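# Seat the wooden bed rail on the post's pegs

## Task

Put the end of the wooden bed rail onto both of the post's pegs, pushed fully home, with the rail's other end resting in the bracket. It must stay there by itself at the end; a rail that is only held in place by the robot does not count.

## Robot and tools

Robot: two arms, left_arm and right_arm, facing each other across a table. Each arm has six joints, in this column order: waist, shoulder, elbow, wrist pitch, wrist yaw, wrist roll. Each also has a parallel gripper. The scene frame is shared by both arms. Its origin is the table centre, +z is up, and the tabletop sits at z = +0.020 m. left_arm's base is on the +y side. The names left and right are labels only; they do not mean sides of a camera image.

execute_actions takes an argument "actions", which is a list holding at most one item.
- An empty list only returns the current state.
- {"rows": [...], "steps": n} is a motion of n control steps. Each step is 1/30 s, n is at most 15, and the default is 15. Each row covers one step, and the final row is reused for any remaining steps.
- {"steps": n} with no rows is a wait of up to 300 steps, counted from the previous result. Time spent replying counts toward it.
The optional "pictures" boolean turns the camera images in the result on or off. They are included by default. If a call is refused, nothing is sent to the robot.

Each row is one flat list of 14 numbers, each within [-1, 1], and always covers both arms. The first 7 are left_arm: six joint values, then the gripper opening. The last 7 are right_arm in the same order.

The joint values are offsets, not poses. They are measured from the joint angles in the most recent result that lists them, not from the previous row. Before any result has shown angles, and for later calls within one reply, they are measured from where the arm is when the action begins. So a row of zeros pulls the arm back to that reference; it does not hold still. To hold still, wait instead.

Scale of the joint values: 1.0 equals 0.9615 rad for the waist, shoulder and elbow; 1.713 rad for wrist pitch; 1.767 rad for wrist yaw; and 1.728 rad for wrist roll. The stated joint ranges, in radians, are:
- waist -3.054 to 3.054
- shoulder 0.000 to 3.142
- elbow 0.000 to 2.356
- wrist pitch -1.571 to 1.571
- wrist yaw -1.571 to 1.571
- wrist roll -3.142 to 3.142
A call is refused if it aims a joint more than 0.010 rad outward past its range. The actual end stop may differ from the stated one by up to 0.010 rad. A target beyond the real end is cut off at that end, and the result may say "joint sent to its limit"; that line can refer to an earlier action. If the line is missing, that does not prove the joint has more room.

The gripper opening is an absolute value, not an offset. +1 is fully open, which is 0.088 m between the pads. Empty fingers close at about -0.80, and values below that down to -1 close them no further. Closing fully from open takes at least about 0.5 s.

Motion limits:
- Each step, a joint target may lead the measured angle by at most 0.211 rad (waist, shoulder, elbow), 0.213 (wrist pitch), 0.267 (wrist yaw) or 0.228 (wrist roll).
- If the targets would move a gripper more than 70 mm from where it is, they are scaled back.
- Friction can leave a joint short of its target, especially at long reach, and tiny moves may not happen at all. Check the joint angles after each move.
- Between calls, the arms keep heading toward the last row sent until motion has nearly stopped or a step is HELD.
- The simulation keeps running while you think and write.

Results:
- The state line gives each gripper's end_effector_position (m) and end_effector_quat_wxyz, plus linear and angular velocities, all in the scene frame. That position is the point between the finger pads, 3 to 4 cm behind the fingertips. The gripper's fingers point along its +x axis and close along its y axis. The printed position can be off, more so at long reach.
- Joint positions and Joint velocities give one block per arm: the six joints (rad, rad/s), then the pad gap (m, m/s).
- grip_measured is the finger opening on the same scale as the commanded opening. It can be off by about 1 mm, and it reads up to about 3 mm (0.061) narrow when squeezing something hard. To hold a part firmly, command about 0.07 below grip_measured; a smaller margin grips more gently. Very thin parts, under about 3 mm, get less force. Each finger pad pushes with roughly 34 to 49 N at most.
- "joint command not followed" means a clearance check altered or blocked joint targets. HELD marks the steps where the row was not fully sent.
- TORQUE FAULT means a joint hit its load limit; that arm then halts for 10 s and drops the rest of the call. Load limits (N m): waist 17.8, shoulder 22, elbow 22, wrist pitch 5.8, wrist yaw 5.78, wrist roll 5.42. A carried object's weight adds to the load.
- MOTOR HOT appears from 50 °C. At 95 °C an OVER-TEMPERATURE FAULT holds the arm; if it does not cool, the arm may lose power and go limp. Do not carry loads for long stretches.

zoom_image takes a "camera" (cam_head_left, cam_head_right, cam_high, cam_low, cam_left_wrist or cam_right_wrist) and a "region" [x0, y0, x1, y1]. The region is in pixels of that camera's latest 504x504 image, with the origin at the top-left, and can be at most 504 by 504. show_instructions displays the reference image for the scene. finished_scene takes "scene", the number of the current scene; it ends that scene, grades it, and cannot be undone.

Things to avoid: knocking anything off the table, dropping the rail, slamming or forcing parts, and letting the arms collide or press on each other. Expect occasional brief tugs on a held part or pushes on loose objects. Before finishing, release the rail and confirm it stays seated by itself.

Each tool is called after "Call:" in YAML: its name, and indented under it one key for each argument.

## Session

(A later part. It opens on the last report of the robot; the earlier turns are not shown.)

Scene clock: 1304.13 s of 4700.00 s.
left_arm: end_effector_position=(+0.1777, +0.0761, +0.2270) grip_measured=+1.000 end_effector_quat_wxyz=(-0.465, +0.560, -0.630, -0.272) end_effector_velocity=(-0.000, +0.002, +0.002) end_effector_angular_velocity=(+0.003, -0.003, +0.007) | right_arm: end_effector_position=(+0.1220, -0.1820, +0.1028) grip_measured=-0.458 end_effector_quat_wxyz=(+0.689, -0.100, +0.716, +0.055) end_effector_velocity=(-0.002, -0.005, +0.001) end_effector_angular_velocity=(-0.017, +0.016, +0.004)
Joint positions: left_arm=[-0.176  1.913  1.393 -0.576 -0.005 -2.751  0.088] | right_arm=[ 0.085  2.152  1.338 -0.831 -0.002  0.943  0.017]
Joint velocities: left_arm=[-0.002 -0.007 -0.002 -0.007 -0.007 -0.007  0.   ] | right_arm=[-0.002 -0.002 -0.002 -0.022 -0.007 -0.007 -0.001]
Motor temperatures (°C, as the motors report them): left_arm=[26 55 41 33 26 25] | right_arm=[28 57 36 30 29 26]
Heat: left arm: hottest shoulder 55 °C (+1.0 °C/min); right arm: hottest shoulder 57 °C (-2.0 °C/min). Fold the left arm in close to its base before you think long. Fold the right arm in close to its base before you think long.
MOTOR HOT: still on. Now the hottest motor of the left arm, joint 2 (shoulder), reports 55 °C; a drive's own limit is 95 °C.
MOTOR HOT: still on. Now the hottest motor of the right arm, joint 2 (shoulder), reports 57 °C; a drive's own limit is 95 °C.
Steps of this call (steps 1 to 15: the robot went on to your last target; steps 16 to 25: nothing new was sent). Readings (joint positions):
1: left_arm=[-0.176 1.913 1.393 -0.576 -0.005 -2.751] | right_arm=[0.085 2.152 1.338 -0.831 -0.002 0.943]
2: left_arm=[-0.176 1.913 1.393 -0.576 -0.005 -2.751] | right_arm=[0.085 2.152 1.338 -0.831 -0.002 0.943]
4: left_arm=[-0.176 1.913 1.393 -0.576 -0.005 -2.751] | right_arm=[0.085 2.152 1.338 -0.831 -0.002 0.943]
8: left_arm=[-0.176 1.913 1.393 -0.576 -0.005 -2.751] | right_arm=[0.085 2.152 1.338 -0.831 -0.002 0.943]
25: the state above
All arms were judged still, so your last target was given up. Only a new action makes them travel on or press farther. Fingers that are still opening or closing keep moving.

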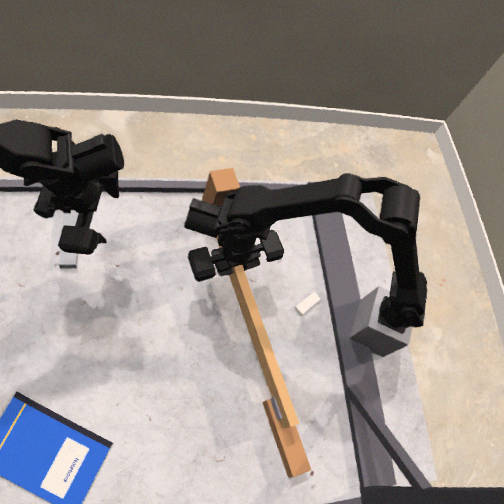

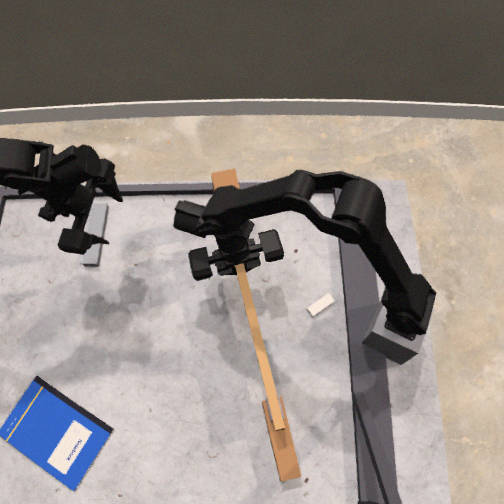

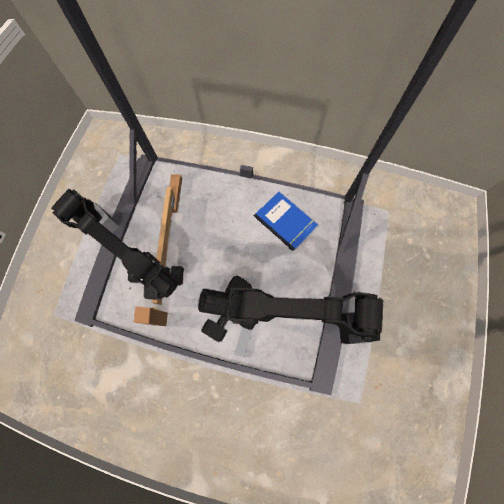

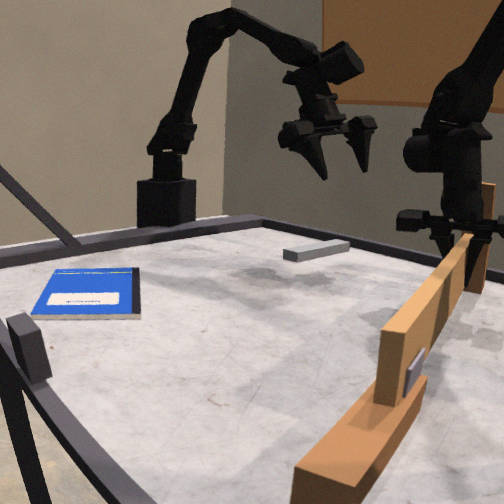

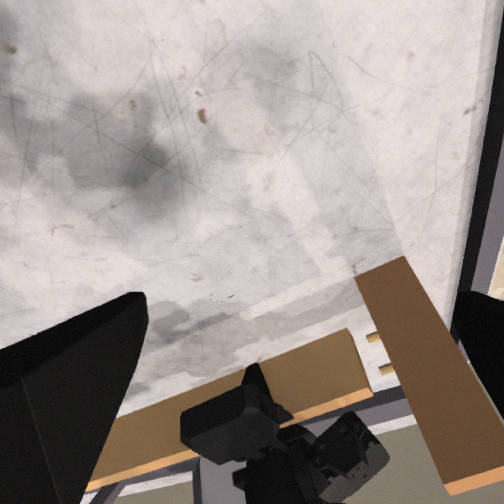

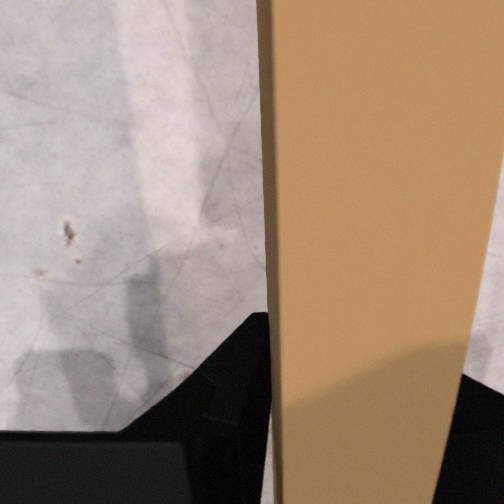

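Call:
execute_actions:
  actions:
    - {"rows":[[0,0,0,0,0,0,1,-0.02,-0.036,0.01,0,0,0,-1]],"steps":15}

Call:
zoom_image:
  camera: "cam_left_wrist"
  region: [320,310,410,400]

Scene clock: 1308.60 s of 4700.00 s.
left_arm: end_effector_position=(+0.1777, +0.0761, +0.2270) grip_measured=+1.000 end_effector_quat_wxyz=(-0.465, +0.560, -0.630, -0.272) end_effector_velocity=(+0.002, +0.005, -0.002) end_effector_angular_velocity=(+0.022, -0.001, +0.012) | right_arm: end_effector_position=(+0.1226, -0.1827, +0.1033) grip_measured=-0.458 end_effector_quat_wxyz=(+0.687, -0.098, +0.718, +0.054) end_effector_velocity=(-0.000, -0.000, +0.001) end_effector_angular_velocity=(+0.001, +0.008, +0.004)
Joint positions: left_arm=[-0.176  1.913  1.393 -0.576 -0.005 -2.751  0.088] | right_arm=[ 0.08   2.151  1.338 -0.833 -0.007  0.943  0.017]
Joint velocities: left_arm=[ 0.002 -0.002 -0.002 -0.022 -0.007 -0.007  0.   ] | right_arm=[-0.002 -0.002  0.002 -0.007 -0.007 -0.007 -0.   ]
Motor temperatures (°C, as the motors report them): left_arm=[26 55 41 33 26 25] | right_arm=[28 59 37 30 29 26]
Heat: left arm: hottest shoulder 55 °C (+1.0 °C/min); right arm: hottest shoulder 59 °C (+1.0 °C/min). Fold the left arm in close to its base before you think long. Fold the right arm in close to its base before you think long.
MOTOR HOT: still on. Now the hottest motor of the left arm, joint 2 (shoulder), reports 55 °C; a drive's own limit is 95 °C.
MOTOR HOT: still on. Now the hottest motor of the right arm, joint 2 (shoulder), reports 59 °C; a drive's own limit is 95 °C.
Steps of this call (steps 1 to 90: nothing new was sent; then 0.97 s passed at rest; steps 91 to 105: all 15 steps of this action). Readings (joint positions):
91: left_arm=[-0.176 1.913 1.393 -0.576 -0.005 -2.751] | right_arm=[0.084 2.152 1.338 -0.831 -0.002 0.943]
92: left_arm=[-0.176 1.913 1.393 -0.576 -0.005 -2.751] | right_arm=[0.082 2.152 1.338 -0.833 -0.004 0.943]
94: left_arm=[-0.176 1.913 1.393 -0.576 -0.005 -2.751] | right_arm=[0.080 2.151 1.338 -0.833 -0.007 0.943]
98: left_arm=[-0.176 1.913 1.393 -0.576 -0.005 -2.751] | right_arm=[0.080 2.151 1.338 -0.833 -0.007 0.943]
105: the state above

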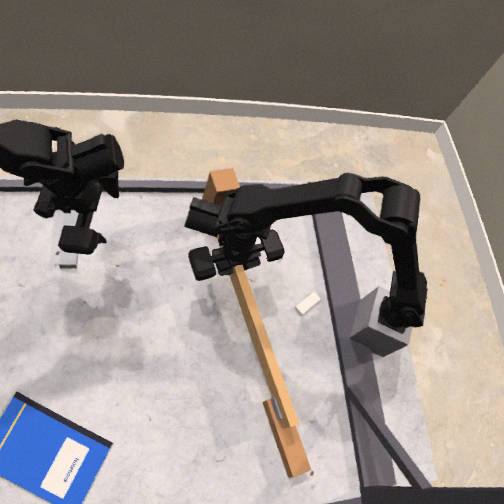

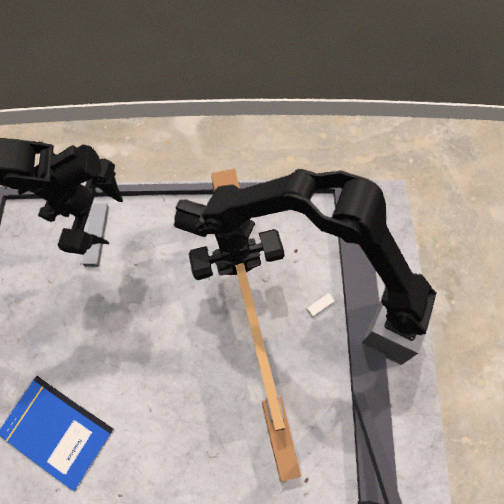

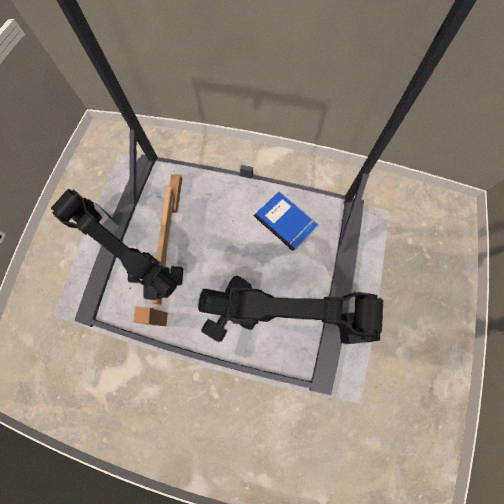

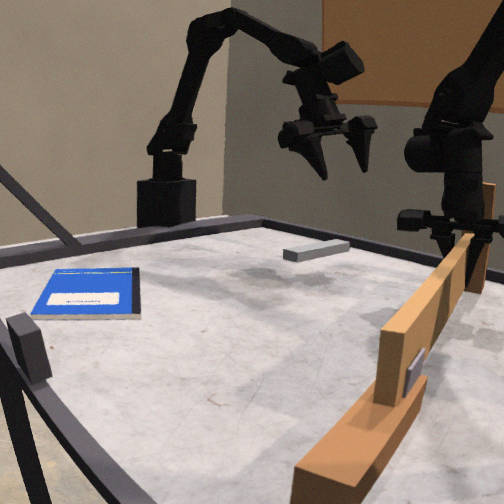

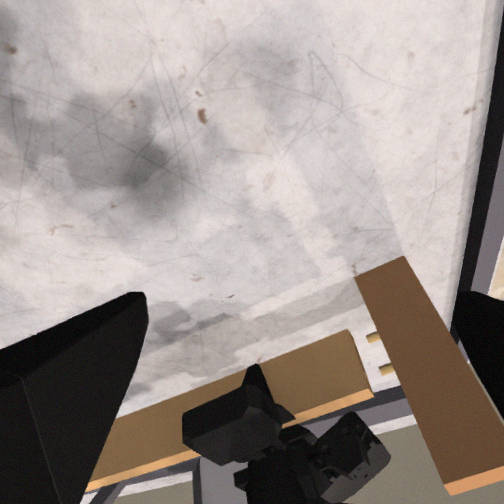

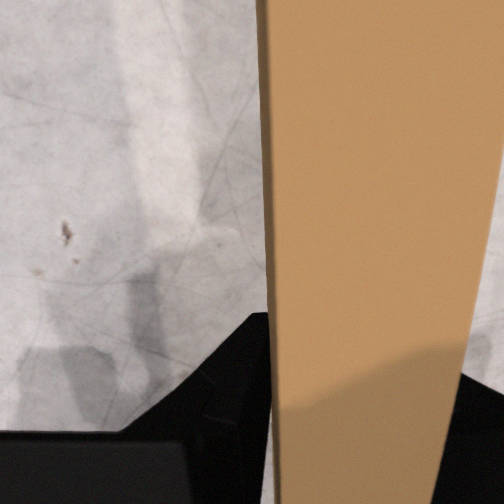

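Region (320, 310, 410, 400) of cam_left_wrist's 504x504 image, scaled by 5.600, with more detail than that image has.

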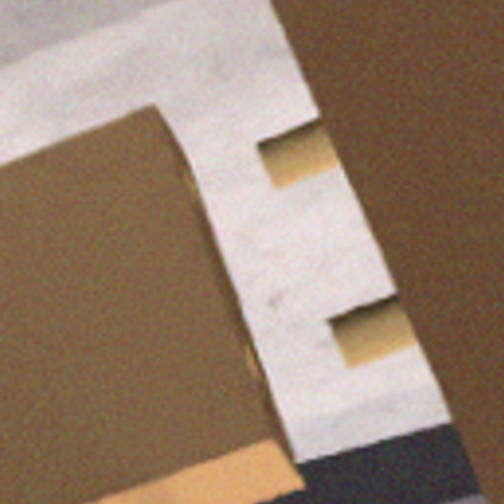

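Call:
execute_actions:
  actions:
    - {"rows":[[0,0,0,0,0,0,1,-0.06,0,0.01,0.004,0,0,-1]],"steps":15}
  pictures: false

Call:
execute_actions:
  actions:
    - {"steps":20}
  pictures: false

Scene clock: 1311.83 s of 4700.00 s.
left_arm: end_effector_position=(+0.1777, +0.0761, +0.2270) grip_measured=+1.000 end_effector_quat_wxyz=(-0.465, +0.560, -0.630, -0.272) end_effector_velocity=(+0.004, -0.000, +0.001) end_effector_angular_velocity=(-0.006, -0.010, +0.032) | right_arm: end_effector_position=(+0.1352, -0.1875, +0.1033) grip_measured=-0.458 end_effector_quat_wxyz=(+0.685, -0.080, +0.723, +0.044) end_effector_velocity=(-0.001, -0.002, +0.000) end_effector_angular_velocity=(-0.003, +0.010, +0.004)
Joint positions: left_arm=[-0.176  1.913  1.393 -0.576 -0.005 -2.751  0.088] | right_arm=[ 0.037  2.151  1.338 -0.829 -0.02   0.939  0.017]
Joint velocities: left_arm=[ 0.002 -0.002 -0.002  0.007 -0.022 -0.022  0.   ] | right_arm=[-0.002 -0.002 -0.002 -0.007 -0.007 -0.007 -0.   ]
Motor temperatures (°C, as the motors report them): left_arm=[26 55 41 33 26 25] | right_arm=[28 60 37 30 29 26]
Heat: left arm: hottest shoulder 55 °C (+1.0 °C/min); right arm: hottest shoulder 60 °C (+2.0 °C/min). Fold the left arm in close to its base before you think long. Fold the right arm in close to its base before you think long.
MOTOR HOT: still on. Now the hottest motor of the left arm, joint 2 (shoulder), reports 55 °C; a drive's own limit is 95 °C.
MOTOR HOT: still on. Now the hottest motor of the right arm, joint 2 (shoulder), reports 60 °C; a drive's own limit is 95 °C.
Steps of this call (steps 1 to 15: the robot went on to your last target; steps 16 to 82: nothing new was sent; steps 83 to 97: all 15 steps of this action). Readings (joint positions):
83: left_arm=[-0.176 1.913 1.393 -0.576 -0.005 -2.751] | right_arm=[0.077 2.151 1.338 -0.833 -0.012 0.943]
84: left_arm=[-0.176 1.913 1.393 -0.576 -0.005 -2.751] | right_arm=[0.070 2.151 1.338 -0.834 -0.017 0.943]
86: left_arm=[-0.176 1.913 1.393 -0.576 -0.005 -2.751] | right_arm=[0.049 2.151 1.338 -0.828 -0.008 0.942]
90: left_arm=[-0.176 1.913 1.393 -0.576 -0.005 -2.751] | right_arm=[0.037 2.151 1.338 -0.829 -0.020 0.939]
97: the state above

Scene clock: 1312.50 s of 4700.00 s.
left_arm: end_effector_position=(+0.1777, +0.0761, +0.2270) grip_measured=+1.000 end_effector_quat_wxyz=(-0.465, +0.560, -0.630, -0.272) end_effector_velocity=(+0.004, +0.005, -0.002) end_effector_angular_velocity=(+0.025, -0.020, +0.006) | right_arm: end_effector_position=(+0.1352, -0.1875, +0.1033) grip_measured=-0.458 end_effector_quat_wxyz=(+0.685, -0.080, +0.723, +0.044) end_effector_velocity=(-0.003, -0.005, +0.001) end_effector_angular_velocity=(-0.016, +0.017, +0.004)
Joint positions: left_arm=[-0.176  1.913  1.393 -0.576 -0.005 -2.751  0.088] | right_arm=[ 0.037  2.151  1.338 -0.829 -0.02   0.939  0.017]
Joint velocities: left_arm=[ 0.002 -0.002 -0.002 -0.022 -0.022  0.007  0.   ] | right_arm=[-0.002 -0.002 -0.002 -0.022 -0.007 -0.007 -0.   ]
Motor temperatures (°C, as the motors report them): left_arm=[26 55 41 33 26 25] | right_arm=[28 60 37 30 29 26]
Heat: left arm: hottest shoulder 55 °C (+1.0 °C/min); right arm: hottest shoulder 60 °C (+2.0 °C/min). Fold the left arm in close to its base before you think long. Fold the right arm in close to its base before you think long.
MOTOR HOT: still on. Now the hottest motor of the left arm, joint 2 (shoulder), reports 55 °C; a drive's own limit is 95 °C.
MOTOR HOT: still on. Now the hottest motor of the right arm, joint 2 (shoulder), reports 60 °C; a drive's own limit is 95 °C.
Steps of this call (steps 1 to 15: the robot went on to your last target; steps 16 to 20: nothing new was sent). Readings (joint positions):
1: left_arm=[-0.176 1.913 1.393 -0.576 -0.005 -2.751] | right_arm=[0.037 2.151 1.338 -0.829 -0.020 0.939]
2: left_arm=[-0.176 1.913 1.393 -0.576 -0.005 -2.751] | right_arm=[0.037 2.151 1.338 -0.829 -0.020 0.939]
4: left_arm=[-0.176 1.913 1.393 -0.576 -0.005 -2.751] | right_arm=[0.037 2.151 1.338 -0.829 -0.020 0.939]
8: left_arm=[-0.176 1.913 1.393 -0.576 -0.005 -2.751] | right_arm=[0.037 2.151 1.338 -0.829 -0.020 0.939]
20: the state above
All arms were judged still, so your last target was given up. Only a new action makes them travel on or press farther. Fingers that are still opening or closing keep moving.

Went further; keep pushing, with +y correction.

Call:
execute_actions:
  actions:
    - {"rows":[[0,0,0,0,0,0,1,-0.05,0,0.012,0.008,0.005,0,-1]],"steps":15}
  pictures: false

Call:
execute_actions:
  actions:
    - {"steps":20}

Call:
zoom_image:
  camera: "cam_left_wrist"
  region: [320,310,410,400]

Scene clock: 1315.97 s of 4700.00 s.
left_arm: end_effector_position=(+0.1777, +0.0761, +0.2270) grip_measured=+1.000 end_effector_quat_wxyz=(-0.465, +0.560, -0.630, -0.272) end_effector_velocity=(-0.000, +0.001, +0.001) end_effector_angular_velocity=(+0.003, -0.003, +0.007) | right_arm: end_effector_position=(+0.1366, -0.1881, +0.1034) grip_measured=-0.458 end_effector_quat_wxyz=(+0.679, -0.074, +0.729, +0.045) end_effector_velocity=(-0.004, +0.002, -0.001) end_effector_angular_velocity=(+0.019, +0.032, +0.002)
Joint positions: left_arm=[-0.176  1.913  1.393 -0.576 -0.005 -2.751  0.088] | right_arm=[ 0.025  2.151  1.338 -0.829 -0.038  0.934  0.017]
Joint velocities: left_arm=[-0.002 -0.002  0.002 -0.007 -0.007 -0.007  0.   ] | right_arm=[-0.002  0.002 -0.002  0.007 -0.037 -0.007  0.   ]
Motor temperatures (°C, as the motors report them): left_arm=[26 55 41 33 26 25] | right_arm=[28 59 37 30 29 26]
Heat: left arm: hottest shoulder 55 °C (+1.0 °C/min); right arm: hottest shoulder 59 °C (+1.0 °C/min). Fold the left arm in close to its base before you think long. Fold the right arm in close to its base before you think long.
MOTOR HOT: still on. Now the hottest motor of the left arm, joint 2 (shoulder), reports 55 °C; a drive's own limit is 95 °C.
MOTOR HOT: still on. Now the hottest motor of the right arm, joint 2 (shoulder), reports 59 °C; a drive's own limit is 95 °C.
Steps of this call (steps 1 to 89: nothing new was sent; steps 90 to 104: all 15 steps of this action). Readings (joint positions):
90: left_arm=[-0.176 1.913 1.393 -0.576 -0.005 -2.751] | right_arm=[0.035 2.151 1.338 -0.829 -0.022 0.938]
91: left_arm=[-0.176 1.913 1.393 -0.576 -0.005 -2.751] | right_arm=[0.032 2.151 1.338 -0.829 -0.028 0.937]
93: left_arm=[-0.176 1.913 1.393 -0.576 -0.005 -2.751] | right_arm=[0.027 2.151 1.338 -0.829 -0.037 0.935]
97: left_arm=[-0.176 1.913 1.393 -0.576 -0.005 -2.751] | right_arm=[0.025 2.151 1.338 -0.829 -0.038 0.934]
104: the state above

Scene clock: 1316.63 s of 4700.00 s.
left_arm: end_effector_position=(+0.1777, +0.0761, +0.2270) grip_measured=+1.000 end_effector_quat_wxyz=(-0.465, +0.560, -0.630, -0.272) end_effector_velocity=(-0.000, +0.002, -0.003) end_effector_angular_velocity=(+0.012, -0.002, +0.007) | right_arm: end_effector_position=(+0.1366, -0.1881, +0.1034) grip_measured=-0.458 end_effector_quat_wxyz=(+0.679, -0.074, +0.729, +0.045) end_effector_velocity=(-0.002, -0.002, +0.001) end_effector_angular_velocity=(+0.004, +0.023, -0.002)
Joint positions: left_arm=[-0.176  1.913  1.393 -0.576 -0.005 -2.751  0.088] | right_arm=[ 0.025  2.151  1.338 -0.829 -0.038  0.934  0.017]
Joint velocities: left_arm=[-0.002  0.002 -0.002 -0.007 -0.007 -0.007  0.   ] | right_arm=[-0.007 -0.002 -0.002 -0.007 -0.022 -0.007 -0.   ]
Motor temperatures (°C, as the motors report them): left_arm=[26 55 41 33 26 25] | right_arm=[28 59 37 30 29 26]
Heat: left arm: hottest shoulder 55 °C (+1.0 °C/min); right arm: hottest shoulder 59 °C (+1.0 °C/min). Fold the left arm in close to its base before you think long. Fold the right arm in close to its base before you think long.
MOTOR HOT: still on. Now the hottest motor of the left arm, joint 2 (shoulder), reports 55 °C; a drive's own limit is 95 °C.
MOTOR HOT: still on. Now the hottest motor of the right arm, joint 2 (shoulder), reports 59 °C; a drive's own limit is 95 °C.
Steps of this call (steps 1 to 15: the robot went on to your last target; steps 16 to 20: nothing new was sent). Readings (joint positions):
1: left_arm=[-0.176 1.913 1.393 -0.576 -0.005 -2.751] | right_arm=[0.025 2.151 1.338 -0.829 -0.038 0.934]
2: left_arm=[-0.176 1.913 1.393 -0.576 -0.005 -2.751] | right_arm=[0.025 2.151 1.338 -0.829 -0.038 0.934]
4: left_arm=[-0.176 1.913 1.393 -0.576 -0.005 -2.751] | right_arm=[0.025 2.151 1.338 -0.829 -0.038 0.934]
8: left_arm=[-0.176 1.913 1.393 -0.576 -0.005 -2.751] | right_arm=[0.025 2.151 1.338 -0.829 -0.038 0.934]
20: the state above
All arms were judged still, so your last target was given up. Only a new action makes them travel on or press farther. Fingers that are still opening or closing keep moving.

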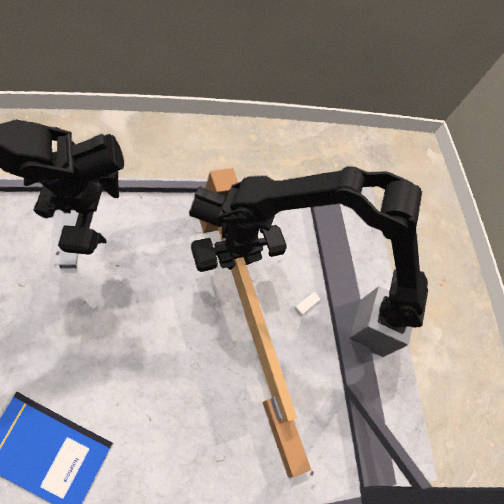

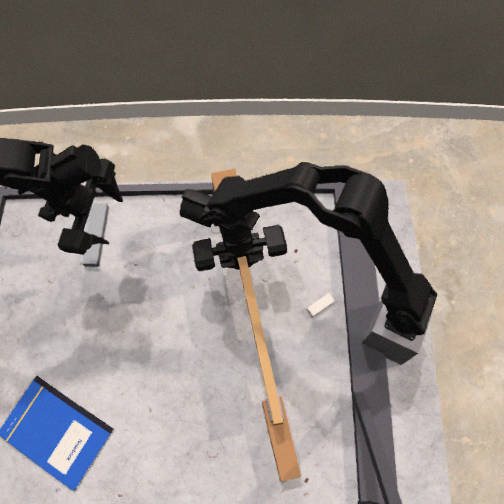

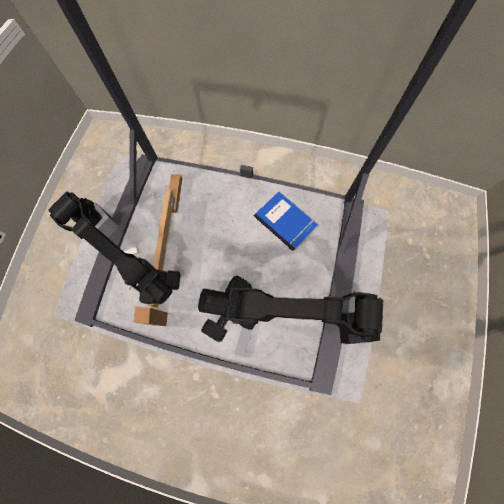

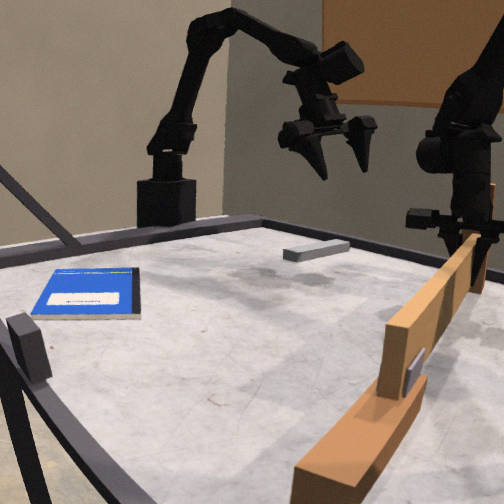

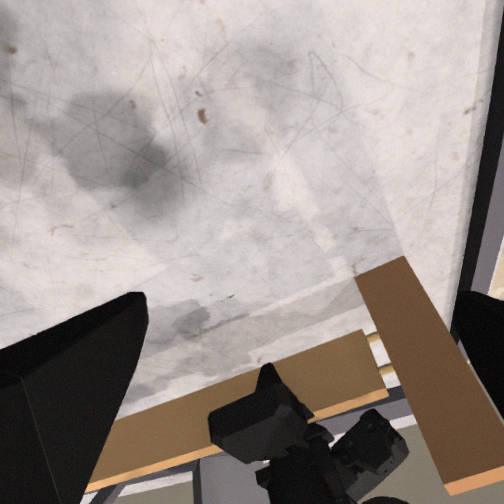

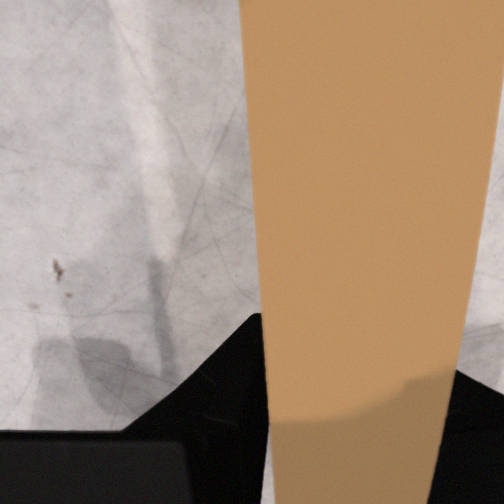

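Region (320, 310, 410, 400) of cam_left_wrist's 504x504 image, scaled by 5.600, with more detail than that image has.

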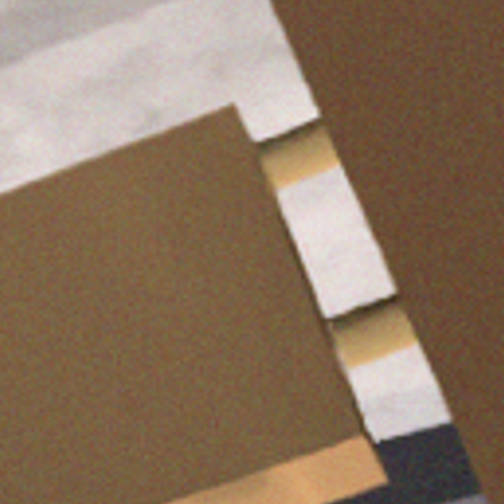

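Call:
execute_actions:
  actions:
    - {"rows":[[0,0,0,0,0,0,1,0.012,0,0.01,0,0.008,0,-1]],"steps":12}
  pictures: false

Call:
execute_actions:
  actions:
    - {"rows":[[0,0,0,0,0,0,1,-0.015,0,0.01,0.004,0,0,-1],[0,0,0,0,0,0,1,-0.015,0,0.01,0.0045,0,0,-1],[0,0,0,0,0,0,1,-0.015,0,0.01,0.005,0,0,-1],[0,0,0,0,0,0,1,-0.015,0,0.01,0.0055,0,0,-1],[0,0,0,0,0,0,1,-0.015,0,0.01,0.006,0,0,-1],[0,0,0,0,0,0,1,-0.015,0,0.01,0.0065,0,0,-1],[0,0,0,0,0,0,1,-0.015,0,0.01,0.007,0,0,-1],[0,0,0,0,0,0,1,-0.015,0,0.01,0.0075,0,0,-1],[0,0,0,0,0,0,1,-0.015,0,0.01,0.008,0,0,-1],[0,0,0,0,0,0,1,-0.015,0,0.01,0.0085,0,0,-1],[0,0,0,0,0,0,1,-0.015,0,0.01,0.009,0,0,-1],[0,0,0,0,0,0,1,-0.015,0,0.01,0.0095,0,0,-1],[0,0,0,0,0,0,1,-0.015,0,0.01,0.01,0,0,-1],[0,0,0,0,0,0,1,-0.015,0,0.01,0.0105,0,0,-1],[0,0,0,0,0,0,1,-0.015,0,0.01,0.011,0,0,-1]],"steps":15}
  pictures: false

Scene clock: 1323.73 s of 4700.00 s.
left_arm: end_effector_position=(+0.1777, +0.0761, +0.2270) grip_measured=+1.000 end_effector_quat_wxyz=(-0.465, +0.560, -0.630, -0.272) end_effector_velocity=(-0.001, +0.005, -0.002) end_effector_angular_velocity=(+0.022, -0.001, +0.007) | right_arm: end_effector_position=(+0.1350, -0.1870, +0.1033) grip_measured=-0.458 end_effector_quat_wxyz=(+0.684, -0.081, +0.724, +0.047) end_effector_velocity=(-0.005, -0.005, -0.000) end_effector_angular_velocity=(-0.014, +0.032, +0.003)
Joint positions: left_arm=[-0.176  1.913  1.393 -0.576 -0.005 -2.751  0.088] | right_arm=[ 0.037  2.151  1.338 -0.828 -0.024  0.932  0.017]
Joint velocities: left_arm=[-0.002 -0.002 -0.002 -0.022 -0.007 -0.007  0.   ] | right_arm=[-0.002 -0.002 -0.007 -0.022 -0.022 -0.007 -0.   ]
Motor temperatures (°C, as the motors report them): left_arm=[26 55 41 33 26 25] | right_arm=[28 59 37 31 29 26]
Heat: left arm: hottest shoulder 55 °C (+1.0 °C/min); right arm: hottest shoulder 59 °C (+1.0 °C/min). Fold the left arm in close to its base before you think long. Fold the right arm in close to its base before you think long.
MOTOR HOT: still on. Now the hottest motor of the left arm, joint 2 (shoulder), reports 55 °C; a drive's own limit is 95 °C.
MOTOR HOT: still on. Now the hottest motor of the right arm, joint 2 (shoulder), reports 59 °C; a drive's own limit is 95 °C.
Steps of this call (steps 1 to 90: nothing new was sent; then 3.70 s passed at rest; steps 91 to 102: all 12 steps of this action). Readings (joint positions):
91: left_arm=[-0.176 1.913 1.393 -0.576 -0.005 -2.751] | right_arm=[0.028 2.151 1.338 -0.829 -0.037 0.933]
92: left_arm=[-0.176 1.913 1.393 -0.576 -0.005 -2.751] | right_arm=[0.032 2.151 1.338 -0.828 -0.032 0.932]
94: left_arm=[-0.176 1.913 1.393 -0.576 -0.005 -2.751] | right_arm=[0.037 2.151 1.338 -0.828 -0.025 0.932]
98: left_arm=[-0.176 1.913 1.393 -0.576 -0.005 -2.751] | right_arm=[0.037 2.151 1.338 -0.828 -0.024 0.932]
102: the state above

Scene clock: 1324.23 s of 4700.00 s.
left_arm: end_effector_position=(+0.1777, +0.0761, +0.2270) grip_measured=+1.000 end_effector_quat_wxyz=(-0.465, +0.560, -0.630, -0.272) end_effector_velocity=(-0.000, +0.002, +0.002) end_effector_angular_velocity=(+0.003, -0.003, +0.007) | right_arm: end_effector_position=(+0.1360, -0.1863, +0.1032) grip_measured=-0.458 end_effector_quat_wxyz=(+0.684, -0.079, +0.724, +0.049) end_effector_velocity=(-0.001, +0.002, +0.000) end_effector_angular_velocity=(+0.011, +0.004, +0.024)
Joint positions: left_arm=[-0.176  1.913  1.393 -0.576 -0.005 -2.751  0.088] | right_arm=[ 0.034  2.151  1.338 -0.823 -0.026  0.93   0.017]
Joint velocities: left_arm=[-0.002 -0.007 -0.002 -0.007 -0.007 -0.007  0.   ] | right_arm=[ 0.002 -0.002 -0.002  0.007 -0.007 -0.022 -0.   ]
Motor temperatures (°C, as the motors report them): left_arm=[26 55 41 33 26 25] | right_arm=[28 59 37 31 29 26]
Heat: left arm: hottest shoulder 55 °C (+1.0 °C/min); right arm: hottest shoulder 59 °C (+1.0 °C/min). Fold the left arm in close to its base before you think long. Fold the right arm in close to its base before you think long.
MOTOR HOT: still on. Now the hottest motor of the left arm, joint 2 (shoulder), reports 55 °C; a drive's own limit is 95 °C.
MOTOR HOT: still on. Now the hottest motor of the right arm, joint 2 (shoulder), reports 59 °C; a drive's own limit is 95 °C.
Steps of this call (steps 1 to 15: all 15 steps of this action). Readings (joint positions):
1: left_arm=[-0.176 1.913 1.393 -0.576 -0.005 -2.751] | right_arm=[0.037 2.151 1.338 -0.828 -0.024 0.932]
2: left_arm=[-0.176 1.913 1.393 -0.576 -0.005 -2.751] | right_arm=[0.036 2.151 1.338 -0.828 -0.024 0.932]
4: left_arm=[-0.176 1.913 1.393 -0.576 -0.005 -2.751] | right_arm=[0.035 2.151 1.338 -0.827 -0.025 0.931]
8: left_arm=[-0.176 1.913 1.393 -0.576 -0.005 -2.751] | right_arm=[0.034 2.151 1.338 -0.824 -0.026 0.930]
15: the state above

Call:
execute_actions:
  actions:
    - {"rows":[[0,0,0,0,0,0,1,-0.012,0,0.01,-0.001,0,0,-1],[0,0,0,0,0,0,1,-0.012,0,0.01,-0.0017,0,0,-1],[0,0,0,0,0,0,1,-0.012,0,0.01,-0.0024,0,0,-1],[0,0,0,0,0,0,1,-0.012,0,0.01,-0.0031,0,0,-1],[0,0,0,0,0,0,1,-0.012,0,0.01,-0.0038,0,0,-1],[0,0,0,0,0,0,1,-0.012,0,0.01,-0.0045,0,0,-1],[0,0,0,0,0,0,1,-0.012,0,0.01,-0.0052,0,0,-1],[0,0,0,0,0,0,1,-0.012,0,0.01,-0.0059,0,0,-1],[0,0,0,0,0,0,1,-0.012,0,0.01,-0.0066,0,0,-1],[0,0,0,0,0,0,1,-0.012,0,0.01,-0.0073,0,0,-1],[0,0,0,0,0,0,1,-0.012,0,0.01,-0.008,0,0,-1],[0,0,0,0,0,0,1,-0.012,0,0.01,-0.0087,0,0,-1],[0,0,0,0,0,0,1,-0.012,0,0.01,-0.0094,0,0,-1],[0,0,0,0,0,0,1,-0.012,0,0.01,-0.0101,0,0,-1],[0,0,0,0,0,0,1,-0.012,0,0.01,-0.0108,0,0,-1]],"steps":15}
  pictures: false

Call:
execute_actions:
  actions:
    - {"steps":10}
  pictures: false

Scene clock: 1331.43 s of 4700.00 s.
left_arm: end_effector_position=(+0.1777, +0.0761, +0.2270) grip_measured=+1.000 end_effector_quat_wxyz=(-0.465, +0.560, -0.630, -0.272) end_effector_velocity=(-0.002, +0.002, -0.003) end_effector_angular_velocity=(+0.012, +0.005, +0.016) | right_arm: end_effector_position=(+0.1358, -0.1876, +0.1033) grip_measured=-0.458 end_effector_quat_wxyz=(+0.683, -0.081, +0.725, +0.048) end_effector_velocity=(-0.003, -0.005, -0.001) end_effector_angular_velocity=(-0.020, +0.019, +0.004)
Joint positions: left_arm=[-0.176  1.913  1.393 -0.576 -0.005 -2.751  0.088] | right_arm=[ 0.033  2.151  1.338 -0.829 -0.026  0.928  0.017]
Joint velocities: left_arm=[-0.007  0.002 -0.002 -0.007 -0.007 -0.022  0.   ] | right_arm=[-0.002  0.002 -0.002 -0.022 -0.007 -0.007 -0.   ]
Motor temperatures (°C, as the motors report them): left_arm=[26 55 41 33 26 25] | right_arm=[28 59 37 31 29 26]
Heat: left arm: hottest shoulder 55 °C (+0.0 °C/min); right arm: hottest shoulder 59 °C (+1.0 °C/min). Fold the left arm in close to its base before you think long. Fold the right arm in close to its base before you think long.
MOTOR HOT: still on. Now the hottest motor of the left arm, joint 2 (shoulder), reports 55 °C; a drive's own limit is 95 °C.
MOTOR HOT: still on. Now the hottest motor of the right arm, joint 2 (shoulder), reports 59 °C; a drive's own limit is 95 °C.
Steps of this call (steps 1 to 15: the robot went on to your last target; steps 16 to 90: nothing new was sent; then 3.70 s passed at rest; steps 91 to 105: all 15 steps of this action). Readings (joint positions):
91: left_arm=[-0.176 1.913 1.393 -0.576 -0.005 -2.751] | right_arm=[0.034 2.151 1.338 -0.823 -0.026 0.929]
92: left_arm=[-0.176 1.913 1.393 -0.576 -0.005 -2.751] | right_arm=[0.034 2.151 1.338 -0.823 -0.026 0.929]
94: left_arm=[-0.176 1.913 1.393 -0.576 -0.005 -2.751] | right_arm=[0.034 2.151 1.338 -0.824 -0.026 0.929]
98: left_arm=[-0.176 1.913 1.393 -0.576 -0.005 -2.751] | right_arm=[0.034 2.151 1.338 -0.826 -0.026 0.928]
105: the state above

Scene clock: 1331.77 s of 4700.00 s.
left_arm: end_effector_position=(+0.1777, +0.0761, +0.2270) grip_measured=+1.000 end_effector_quat_wxyz=(-0.465, +0.560, -0.630, -0.272) end_effector_velocity=(-0.000, +0.002, +0.002) end_effector_angular_velocity=(+0.003, -0.003, +0.007) | right_arm: end_effector_position=(+0.1358, -0.1878, +0.1033) grip_measured=-0.458 end_effector_quat_wxyz=(+0.682, -0.081, +0.725, +0.047) end_effector_velocity=(-0.001, -0.001, +0.002) end_effector_angular_velocity=(+0.001, +0.008, +0.004)
Joint positions: left_arm=[-0.176  1.913  1.393 -0.576 -0.005 -2.751  0.088] | right_arm=[ 0.033  2.151  1.338 -0.829 -0.026  0.928  0.017]
Joint velocities: left_arm=[-0.002 -0.007 -0.002 -0.007 -0.007 -0.007  0.   ] | right_arm=[-0.002 -0.007 -0.002 -0.007 -0.007 -0.007 -0.   ]
Motor temperatures (°C, as the motors report them): left_arm=[26 55 41 33 26 25] | right_arm=[28 59 37 31 29 26]
Heat: left arm: hottest shoulder 55 °C (+0.0 °C/min); right arm: hottest shoulder 59 °C (+1.0 °C/min). Fold the left arm in close to its base before you think long. Fold the right arm in close to its base before you think long.
MOTOR HOT: still on. Now the hottest motor of the left arm, joint 2 (shoulder), reports 55 °C; a drive's own limit is 95 °C.
MOTOR HOT: still on. Now the hottest motor of the right arm, joint 2 (shoulder), reports 59 °C; a drive's own limit is 95 °C.
Steps of this call (steps 1 to 10: the robot went on to your last target). Readings (joint positions):
1: left_arm=[-0.176 1.913 1.393 -0.576 -0.005 -2.751] | right_arm=[0.033 2.151 1.338 -0.829 -0.026 0.928]
2: left_arm=[-0.176 1.913 1.393 -0.576 -0.005 -2.751] | right_arm=[0.033 2.151 1.338 -0.829 -0.026 0.928]
4: left_arm=[-0.176 1.913 1.393 -0.576 -0.005 -2.751] | right_arm=[0.033 2.151 1.338 -0.829 -0.026 0.928]
8: left_arm=[-0.176 1.913 1.393 -0.576 -0.005 -2.751] | right_arm=[0.033 2.151 1.338 -0.829 -0.026 0.928]
10: the state above

Call:
execute_actions:
  actions:
    - {"rows":[[0,0,0,0,0,0,1,0,0,0.01,0.0065,0,0,-1]],"steps":12}
  pictures: false

Call:
execute_actions:
  actions:
    - {"rows":[[0,0,0,0,0,0,1,-0.012,0.008,0.01,0.003,0,0,-1],[0,0,0,0,0,0,1,-0.012,0.009,0.01,0.003,0,0,-1],[0,0,0,0,0,0,1,-0.012,0.01,0.01,0.003,0,0,-1],[0,0,0,0,0,0,1,-0.012,0.011,0.01,0.003,0,0,-1],[0,0,0,0,0,0,1,-0.012,0.012,0.01,0.003,0,0,-1],[0,0,0,0,0,0,1,-0.012,0.013,0.01,0.003,0,0,-1],[0,0,0,0,0,0,1,-0.012,0.014,0.01,0.003,0,0,-1],[0,0,0,0,0,0,1,-0.012,0.015,0.01,0.003,0,0,-1],[0,0,0,0,0,0,1,-0.012,0.016,0.01,0.003,0,0,-1],[0,0,0,0,0,0,1,-0.012,0.017,0.01,0.003,0,0,-1],[0,0,0,0,0,0,1,-0.012,0.018,0.01,0.003,0,0,-1],[0,0,0,0,0,0,1,-0.012,0.019,0.01,0.003,0,0,-1],[0,0,0,0,0,0,1,-0.012,0.020,0.01,0.003,0,0,-1],[0,0,0,0,0,0,1,-0.012,0.021,0.01,0.003,0,0,-1],[0,0,0,0,0,0,1,-0.012,0.022,0.01,0.003,0,0,-1]],"steps":15}
  pictures: false

Call:
execute_actions:
  actions:
    - {"steps":10}
  pictures: false

Scene clock: 1341.27 s of 4700.00 s.
left_arm: end_effector_position=(+0.1777, +0.0761, +0.2270) grip_measured=+1.000 end_effector_quat_wxyz=(-0.465, +0.560, -0.630, -0.272) end_effector_velocity=(-0.000, +0.002, -0.001) end_effector_angular_velocity=(+0.006, +0.011, +0.006) | right_arm: end_effector_position=(+0.1360, -0.1873, +0.1033) grip_measured=-0.458 end_effector_quat_wxyz=(+0.683, -0.080, +0.724, +0.048) end_effector_velocity=(+0.000, +0.001, +0.000) end_effector_angular_velocity=(+0.011, +0.004, +0.019)
Joint positions: left_arm=[-0.176  1.913  1.393 -0.576 -0.005 -2.751  0.088] | right_arm=[ 0.033  2.151  1.338 -0.827 -0.026  0.928  0.017]
Joint velocities: left_arm=[ 0.002 -0.002 -0.002 -0.007  0.007 -0.007  0.   ] | right_arm=[-0.002 -0.002 -0.002  0.007 -0.007 -0.022  0.   ]
Motor temperatures (°C, as the motors report them): left_arm=[26 55 41 33 26 25] | right_arm=[28 59 37 31 29 26]
Heat: left arm: hottest shoulder 55 °C (+0.0 °C/min); right arm: hottest shoulder 59 °C (+1.0 °C/min). Fold the left arm in close to its base before you think long. Fold the right arm in close to its base before you think long.
MOTOR HOT: still on. Now the hottest motor of the left arm, joint 2 (shoulder), reports 55 °C; a drive's own limit is 95 °C.
MOTOR HOT: still on. Now the hottest motor of the right arm, joint 2 (shoulder), reports 59 °C; a drive's own limit is 95 °C.
Steps of this call (steps 1 to 15: the robot went on to your last target; steps 16 to 90: nothing new was sent; then 6.10 s passed at rest; steps 91 to 102: all 12 steps of this action). Readings (joint positions):
91: left_arm=[-0.176 1.913 1.393 -0.576 -0.005 -2.751] | right_arm=[0.033 2.151 1.338 -0.829 -0.026 0.928]
92: left_arm=[-0.176 1.913 1.393 -0.576 -0.005 -2.751] | right_arm=[0.033 2.151 1.338 -0.828 -0.026 0.928]
94: left_arm=[-0.176 1.913 1.393 -0.576 -0.005 -2.751] | right_arm=[0.033 2.151 1.338 -0.828 -0.026 0.928]
98: left_arm=[-0.176 1.913 1.393 -0.576 -0.005 -2.751] | right_arm=[0.033 2.151 1.338 -0.827 -0.026 0.928]
102: the state above

Scene clock: 1341.77 s of 4700.00 s.
left_arm: end_effector_position=(+0.1777, +0.0761, +0.2270) grip_measured=+1.000 end_effector_quat_wxyz=(-0.465, +0.560, -0.630, -0.272) end_effector_velocity=(-0.000, +0.003, -0.004) end_effector_angular_velocity=(+0.016, +0.005, +0.020) | right_arm: end_effector_position=(+0.1361, -0.1876, +0.1009) grip_measured=-0.458 end_effector_quat_wxyz=(+0.682, -0.081, +0.725, +0.047) end_effector_velocity=(+0.001, -0.005, -0.022) end_effector_angular_velocity=(-0.034, +0.025, -0.005)
Joint positions: left_arm=[-0.176  1.913  1.393 -0.576 -0.005 -2.751  0.088] | right_arm=[ 0.032  2.158  1.338 -0.824 -0.027  0.927  0.017]
Joint velocities: left_arm=[-0.002  0.002 -0.007 -0.007 -0.007 -0.022  0.   ] | right_arm=[-0.012  0.061 -0.002  0.022 -0.007 -0.007  0.   ]
Motor temperatures (°C, as the motors report them): left_arm=[26 55 41 33 26 25] | right_arm=[28 58 37 31 29 26]
Heat: left arm: hottest shoulder 55 °C (+0.0 °C/min); right arm: hottest shoulder 58 °C (+0.0 °C/min). Fold the left arm in close to its base before you think long. Fold the right arm in close to its base before you think long.
MOTOR HOT: still on. Now the hottest motor of the left arm, joint 2 (shoulder), reports 55 °C; a drive's own limit is 95 °C.
MOTOR HOT: still on. Now the hottest motor of the right arm, joint 2 (shoulder), reports 58 °C; a drive's own limit is 95 °C.
Steps of this call (steps 1 to 15: all 15 steps of this action). Readings (joint positions):
1: left_arm=[-0.176 1.913 1.393 -0.576 -0.005 -2.751] | right_arm=[0.033 2.151 1.338 -0.827 -0.026 0.928]
2: left_arm=[-0.176 1.913 1.393 -0.576 -0.005 -2.751] | right_arm=[0.033 2.151 1.338 -0.827 -0.026 0.928]
4: left_arm=[-0.176 1.913 1.393 -0.576 -0.005 -2.751] | right_arm=[0.033 2.151 1.338 -0.827 -0.026 0.928]
8: left_arm=[-0.176 1.913 1.393 -0.576 -0.005 -2.751] | right_arm=[0.033 2.151 1.338 -0.827 -0.026 0.928]
15: the state above

Scene clock: 1342.10 s of 4700.00 s.
left_arm: end_effector_position=(+0.1777, +0.0761, +0.2270) grip_measured=+1.000 end_effector_quat_wxyz=(-0.465, +0.560, -0.630, -0.272) end_effector_velocity=(+0.002, +0.001, +0.001) end_effector_angular_velocity=(+0.004, -0.010, -0.001) | right_arm: end_effector_position=(+0.1360, -0.1877, +0.0997) grip_measured=-0.458 end_effector_quat_wxyz=(+0.681, -0.081, +0.726, +0.047) end_effector_velocity=(-0.004, -0.003, -0.000) end_effector_angular_velocity=(-0.006, +0.013, +0.024)
Joint positions: left_arm=[-0.176  1.913  1.393 -0.576 -0.005 -2.751  0.088] | right_arm=[ 0.032  2.161  1.338 -0.822 -0.029  0.927  0.017]
Joint velocities: left_arm=[ 0.002 -0.002  0.002 -0.007 -0.007  0.007  0.   ] | right_arm=[ 0.002 -0.002 -0.007 -0.007 -0.007 -0.022  0.   ]
Motor temperatures (°C, as the motors report them): left_arm=[26 55 41 33 26 25] | right_arm=[28 58 37 31 29 26]
Heat: left arm: hottest shoulder 55 °C (+0.0 °C/min); right arm: hottest shoulder 58 °C (+0.0 °C/min). Fold the left arm in close to its base before you think long. Fold the right arm in close to its base before you think long.
MOTOR HOT: still on. Now the hottest motor of the left arm, joint 2 (shoulder), reports 55 °C; a drive's own limit is 95 °C.
MOTOR HOT: still on. Now the hottest motor of the right arm, joint 2 (shoulder), reports 58 °C; a drive's own limit is 95 °C.
Steps of this call (steps 1 to 10: the robot went on to your last target). Readings (joint positions):
1: left_arm=[-0.176 1.913 1.393 -0.576 -0.005 -2.751] | right_arm=[0.032 2.159 1.338 -0.823 -0.027 0.927]
2: left_arm=[-0.176 1.913 1.393 -0.576 -0.005 -2.751] | right_arm=[0.032 2.161 1.338 -0.823 -0.028 0.927]
4: left_arm=[-0.176 1.913 1.393 -0.576 -0.005 -2.751] | right_arm=[0.032 2.161 1.338 -0.822 -0.029 0.927]
8: left_arm=[-0.176 1.913 1.393 -0.576 -0.005 -2.751] | right_arm=[0.032 2.161 1.338 -0.822 -0.029 0.927]
10: the state above

Call:
execute_actions:
  actions:
    - {"rows":[[0,0,0,0,0,0,1,0.004,-0.039,0.01,0,0,0,-1]],"steps":15}
  pictures: false

Call:
execute_actions:
  actions:
    - {"steps":10}
  pictures: false

Scene clock: 1345.23 s of 4700.00 s.
left_arm: end_effector_position=(+0.1777, +0.0761, +0.2270) grip_measured=+1.000 end_effector_quat_wxyz=(-0.465, +0.560, -0.630, -0.272) end_effector_velocity=(-0.000, +0.001, +0.001) end_effector_angular_velocity=(+0.003, -0.003, +0.007) | right_arm: end_effector_position=(+0.1357, -0.1862, +0.1027) grip_measured=-0.458 end_effector_quat_wxyz=(+0.683, -0.080, +0.724, +0.051) end_effector_velocity=(-0.001, -0.001, -0.000) end_effector_angular_velocity=(-0.003, +0.010, +0.004)
Joint positions: left_arm=[-0.176  1.913  1.393 -0.576 -0.005 -2.751  0.088] | right_arm=[ 0.034  2.152  1.338 -0.822 -0.029  0.926  0.017]
Joint velocities: left_arm=[-0.002 -0.002  0.002 -0.007 -0.007 -0.007  0.   ] | right_arm=[-0.002  0.002  0.002 -0.007 -0.007 -0.007 -0.   ]
Motor temperatures (°C, as the motors report them): left_arm=[26 55 41 33 26 25] | right_arm=[28 58 37 31 29 26]
Heat: left arm: hottest shoulder 55 °C (+0.0 °C/min); right arm: hottest shoulder 58 °C (+1.0 °C/min). Fold the left arm in close to its base before you think long. Fold the right arm in close to its base before you think long.
MOTOR HOT: still on. Now the hottest motor of the left arm, joint 2 (shoulder), reports 55 °C; a drive's own limit is 95 °C.
MOTOR HOT: still on. Now the hottest motor of the right arm, joint 2 (shoulder), reports 58 °C; a drive's own limit is 95 °C.
Steps of this call (steps 1 to 15: the robot went on to your last target; steps 16 to 79: nothing new was sent; steps 80 to 94: all 15 steps of this action). Readings (joint positions):
80: left_arm=[-0.176 1.913 1.393 -0.576 -0.005 -2.751] | right_arm=[0.032 2.161 1.338 -0.822 -0.029 0.927]
81: left_arm=[-0.176 1.913 1.393 -0.576 -0.005 -2.751] | right_arm=[0.032 2.160 1.338 -0.822 -0.029 0.927]
83: left_arm=[-0.176 1.913 1.393 -0.576 -0.005 -2.751] | right_arm=[0.033 2.157 1.338 -0.822 -0.029 0.927]
87: left_arm=[-0.176 1.913 1.393 -0.576 -0.005 -2.751] | right_arm=[0.034 2.153 1.338 -0.822 -0.029 0.926]
94: the state above

Scene clock: 1345.57 s of 4700.00 s.
left_arm: end_effector_position=(+0.1777, +0.0761, +0.2270) grip_measured=+1.000 end_effector_quat_wxyz=(-0.465, +0.560, -0.630, -0.272) end_effector_velocity=(-0.002, +0.002, -0.001) end_effector_angular_velocity=(+0.008, -0.002, +0.003) | right_arm: end_effector_position=(+0.1357, -0.1862, +0.1027) grip_measured=-0.458 end_effector_quat_wxyz=(+0.683, -0.080, +0.724, +0.051) end_effector_velocity=(-0.002, -0.004, +0.002) end_effector_angular_velocity=(-0.012, +0.014, +0.004)
Joint positions: left_arm=[-0.176  1.913  1.393 -0.576 -0.005 -2.751  0.088] | right_arm=[ 0.034  2.152  1.338 -0.822 -0.029  0.926  0.017]
Joint velocities: left_arm=[-0.007 -0.002 -0.002 -0.007 -0.007 -0.007  0.   ] | right_arm=[-0.002 -0.007 -0.002 -0.022 -0.007 -0.007 -0.   ]
Motor temperatures (°C, as the motors report them): left_arm=[26 55 41 33 26 25] | right_arm=[28 58 37 31 28 26]
Heat: left arm: hottest shoulder 55 °C (+0.0 °C/min); right arm: hottest shoulder 58 °C (+1.0 °C/min). Fold the left arm in close to its base before you think long. Fold the right arm in close to its base before you think long.
MOTOR HOT: still on. Now the hottest motor of the left arm, joint 2 (shoulder), reports 55 °C; a drive's own limit is 95 °C.
MOTOR HOT: still on. Now the hottest motor of the right arm, joint 2 (shoulder), reports 58 °C; a drive's own limit is 95 °C.
Steps of this call (steps 1 to 10: the robot went on to your last target). Readings (joint positions):
1: left_arm=[-0.176 1.913 1.393 -0.576 -0.005 -2.751] | right_arm=[0.034 2.152 1.338 -0.822 -0.029 0.926]
2: left_arm=[-0.176 1.913 1.393 -0.576 -0.005 -2.751] | right_arm=[0.034 2.152 1.338 -0.822 -0.029 0.926]
4: left_arm=[-0.176 1.913 1.393 -0.576 -0.005 -2.751] | right_arm=[0.034 2.152 1.338 -0.822 -0.029 0.926]
8: left_arm=[-0.176 1.913 1.393 -0.576 -0.005 -2.751] | right_arm=[0.034 2.152 1.338 -0.822 -0.029 0.926]
10: the state above


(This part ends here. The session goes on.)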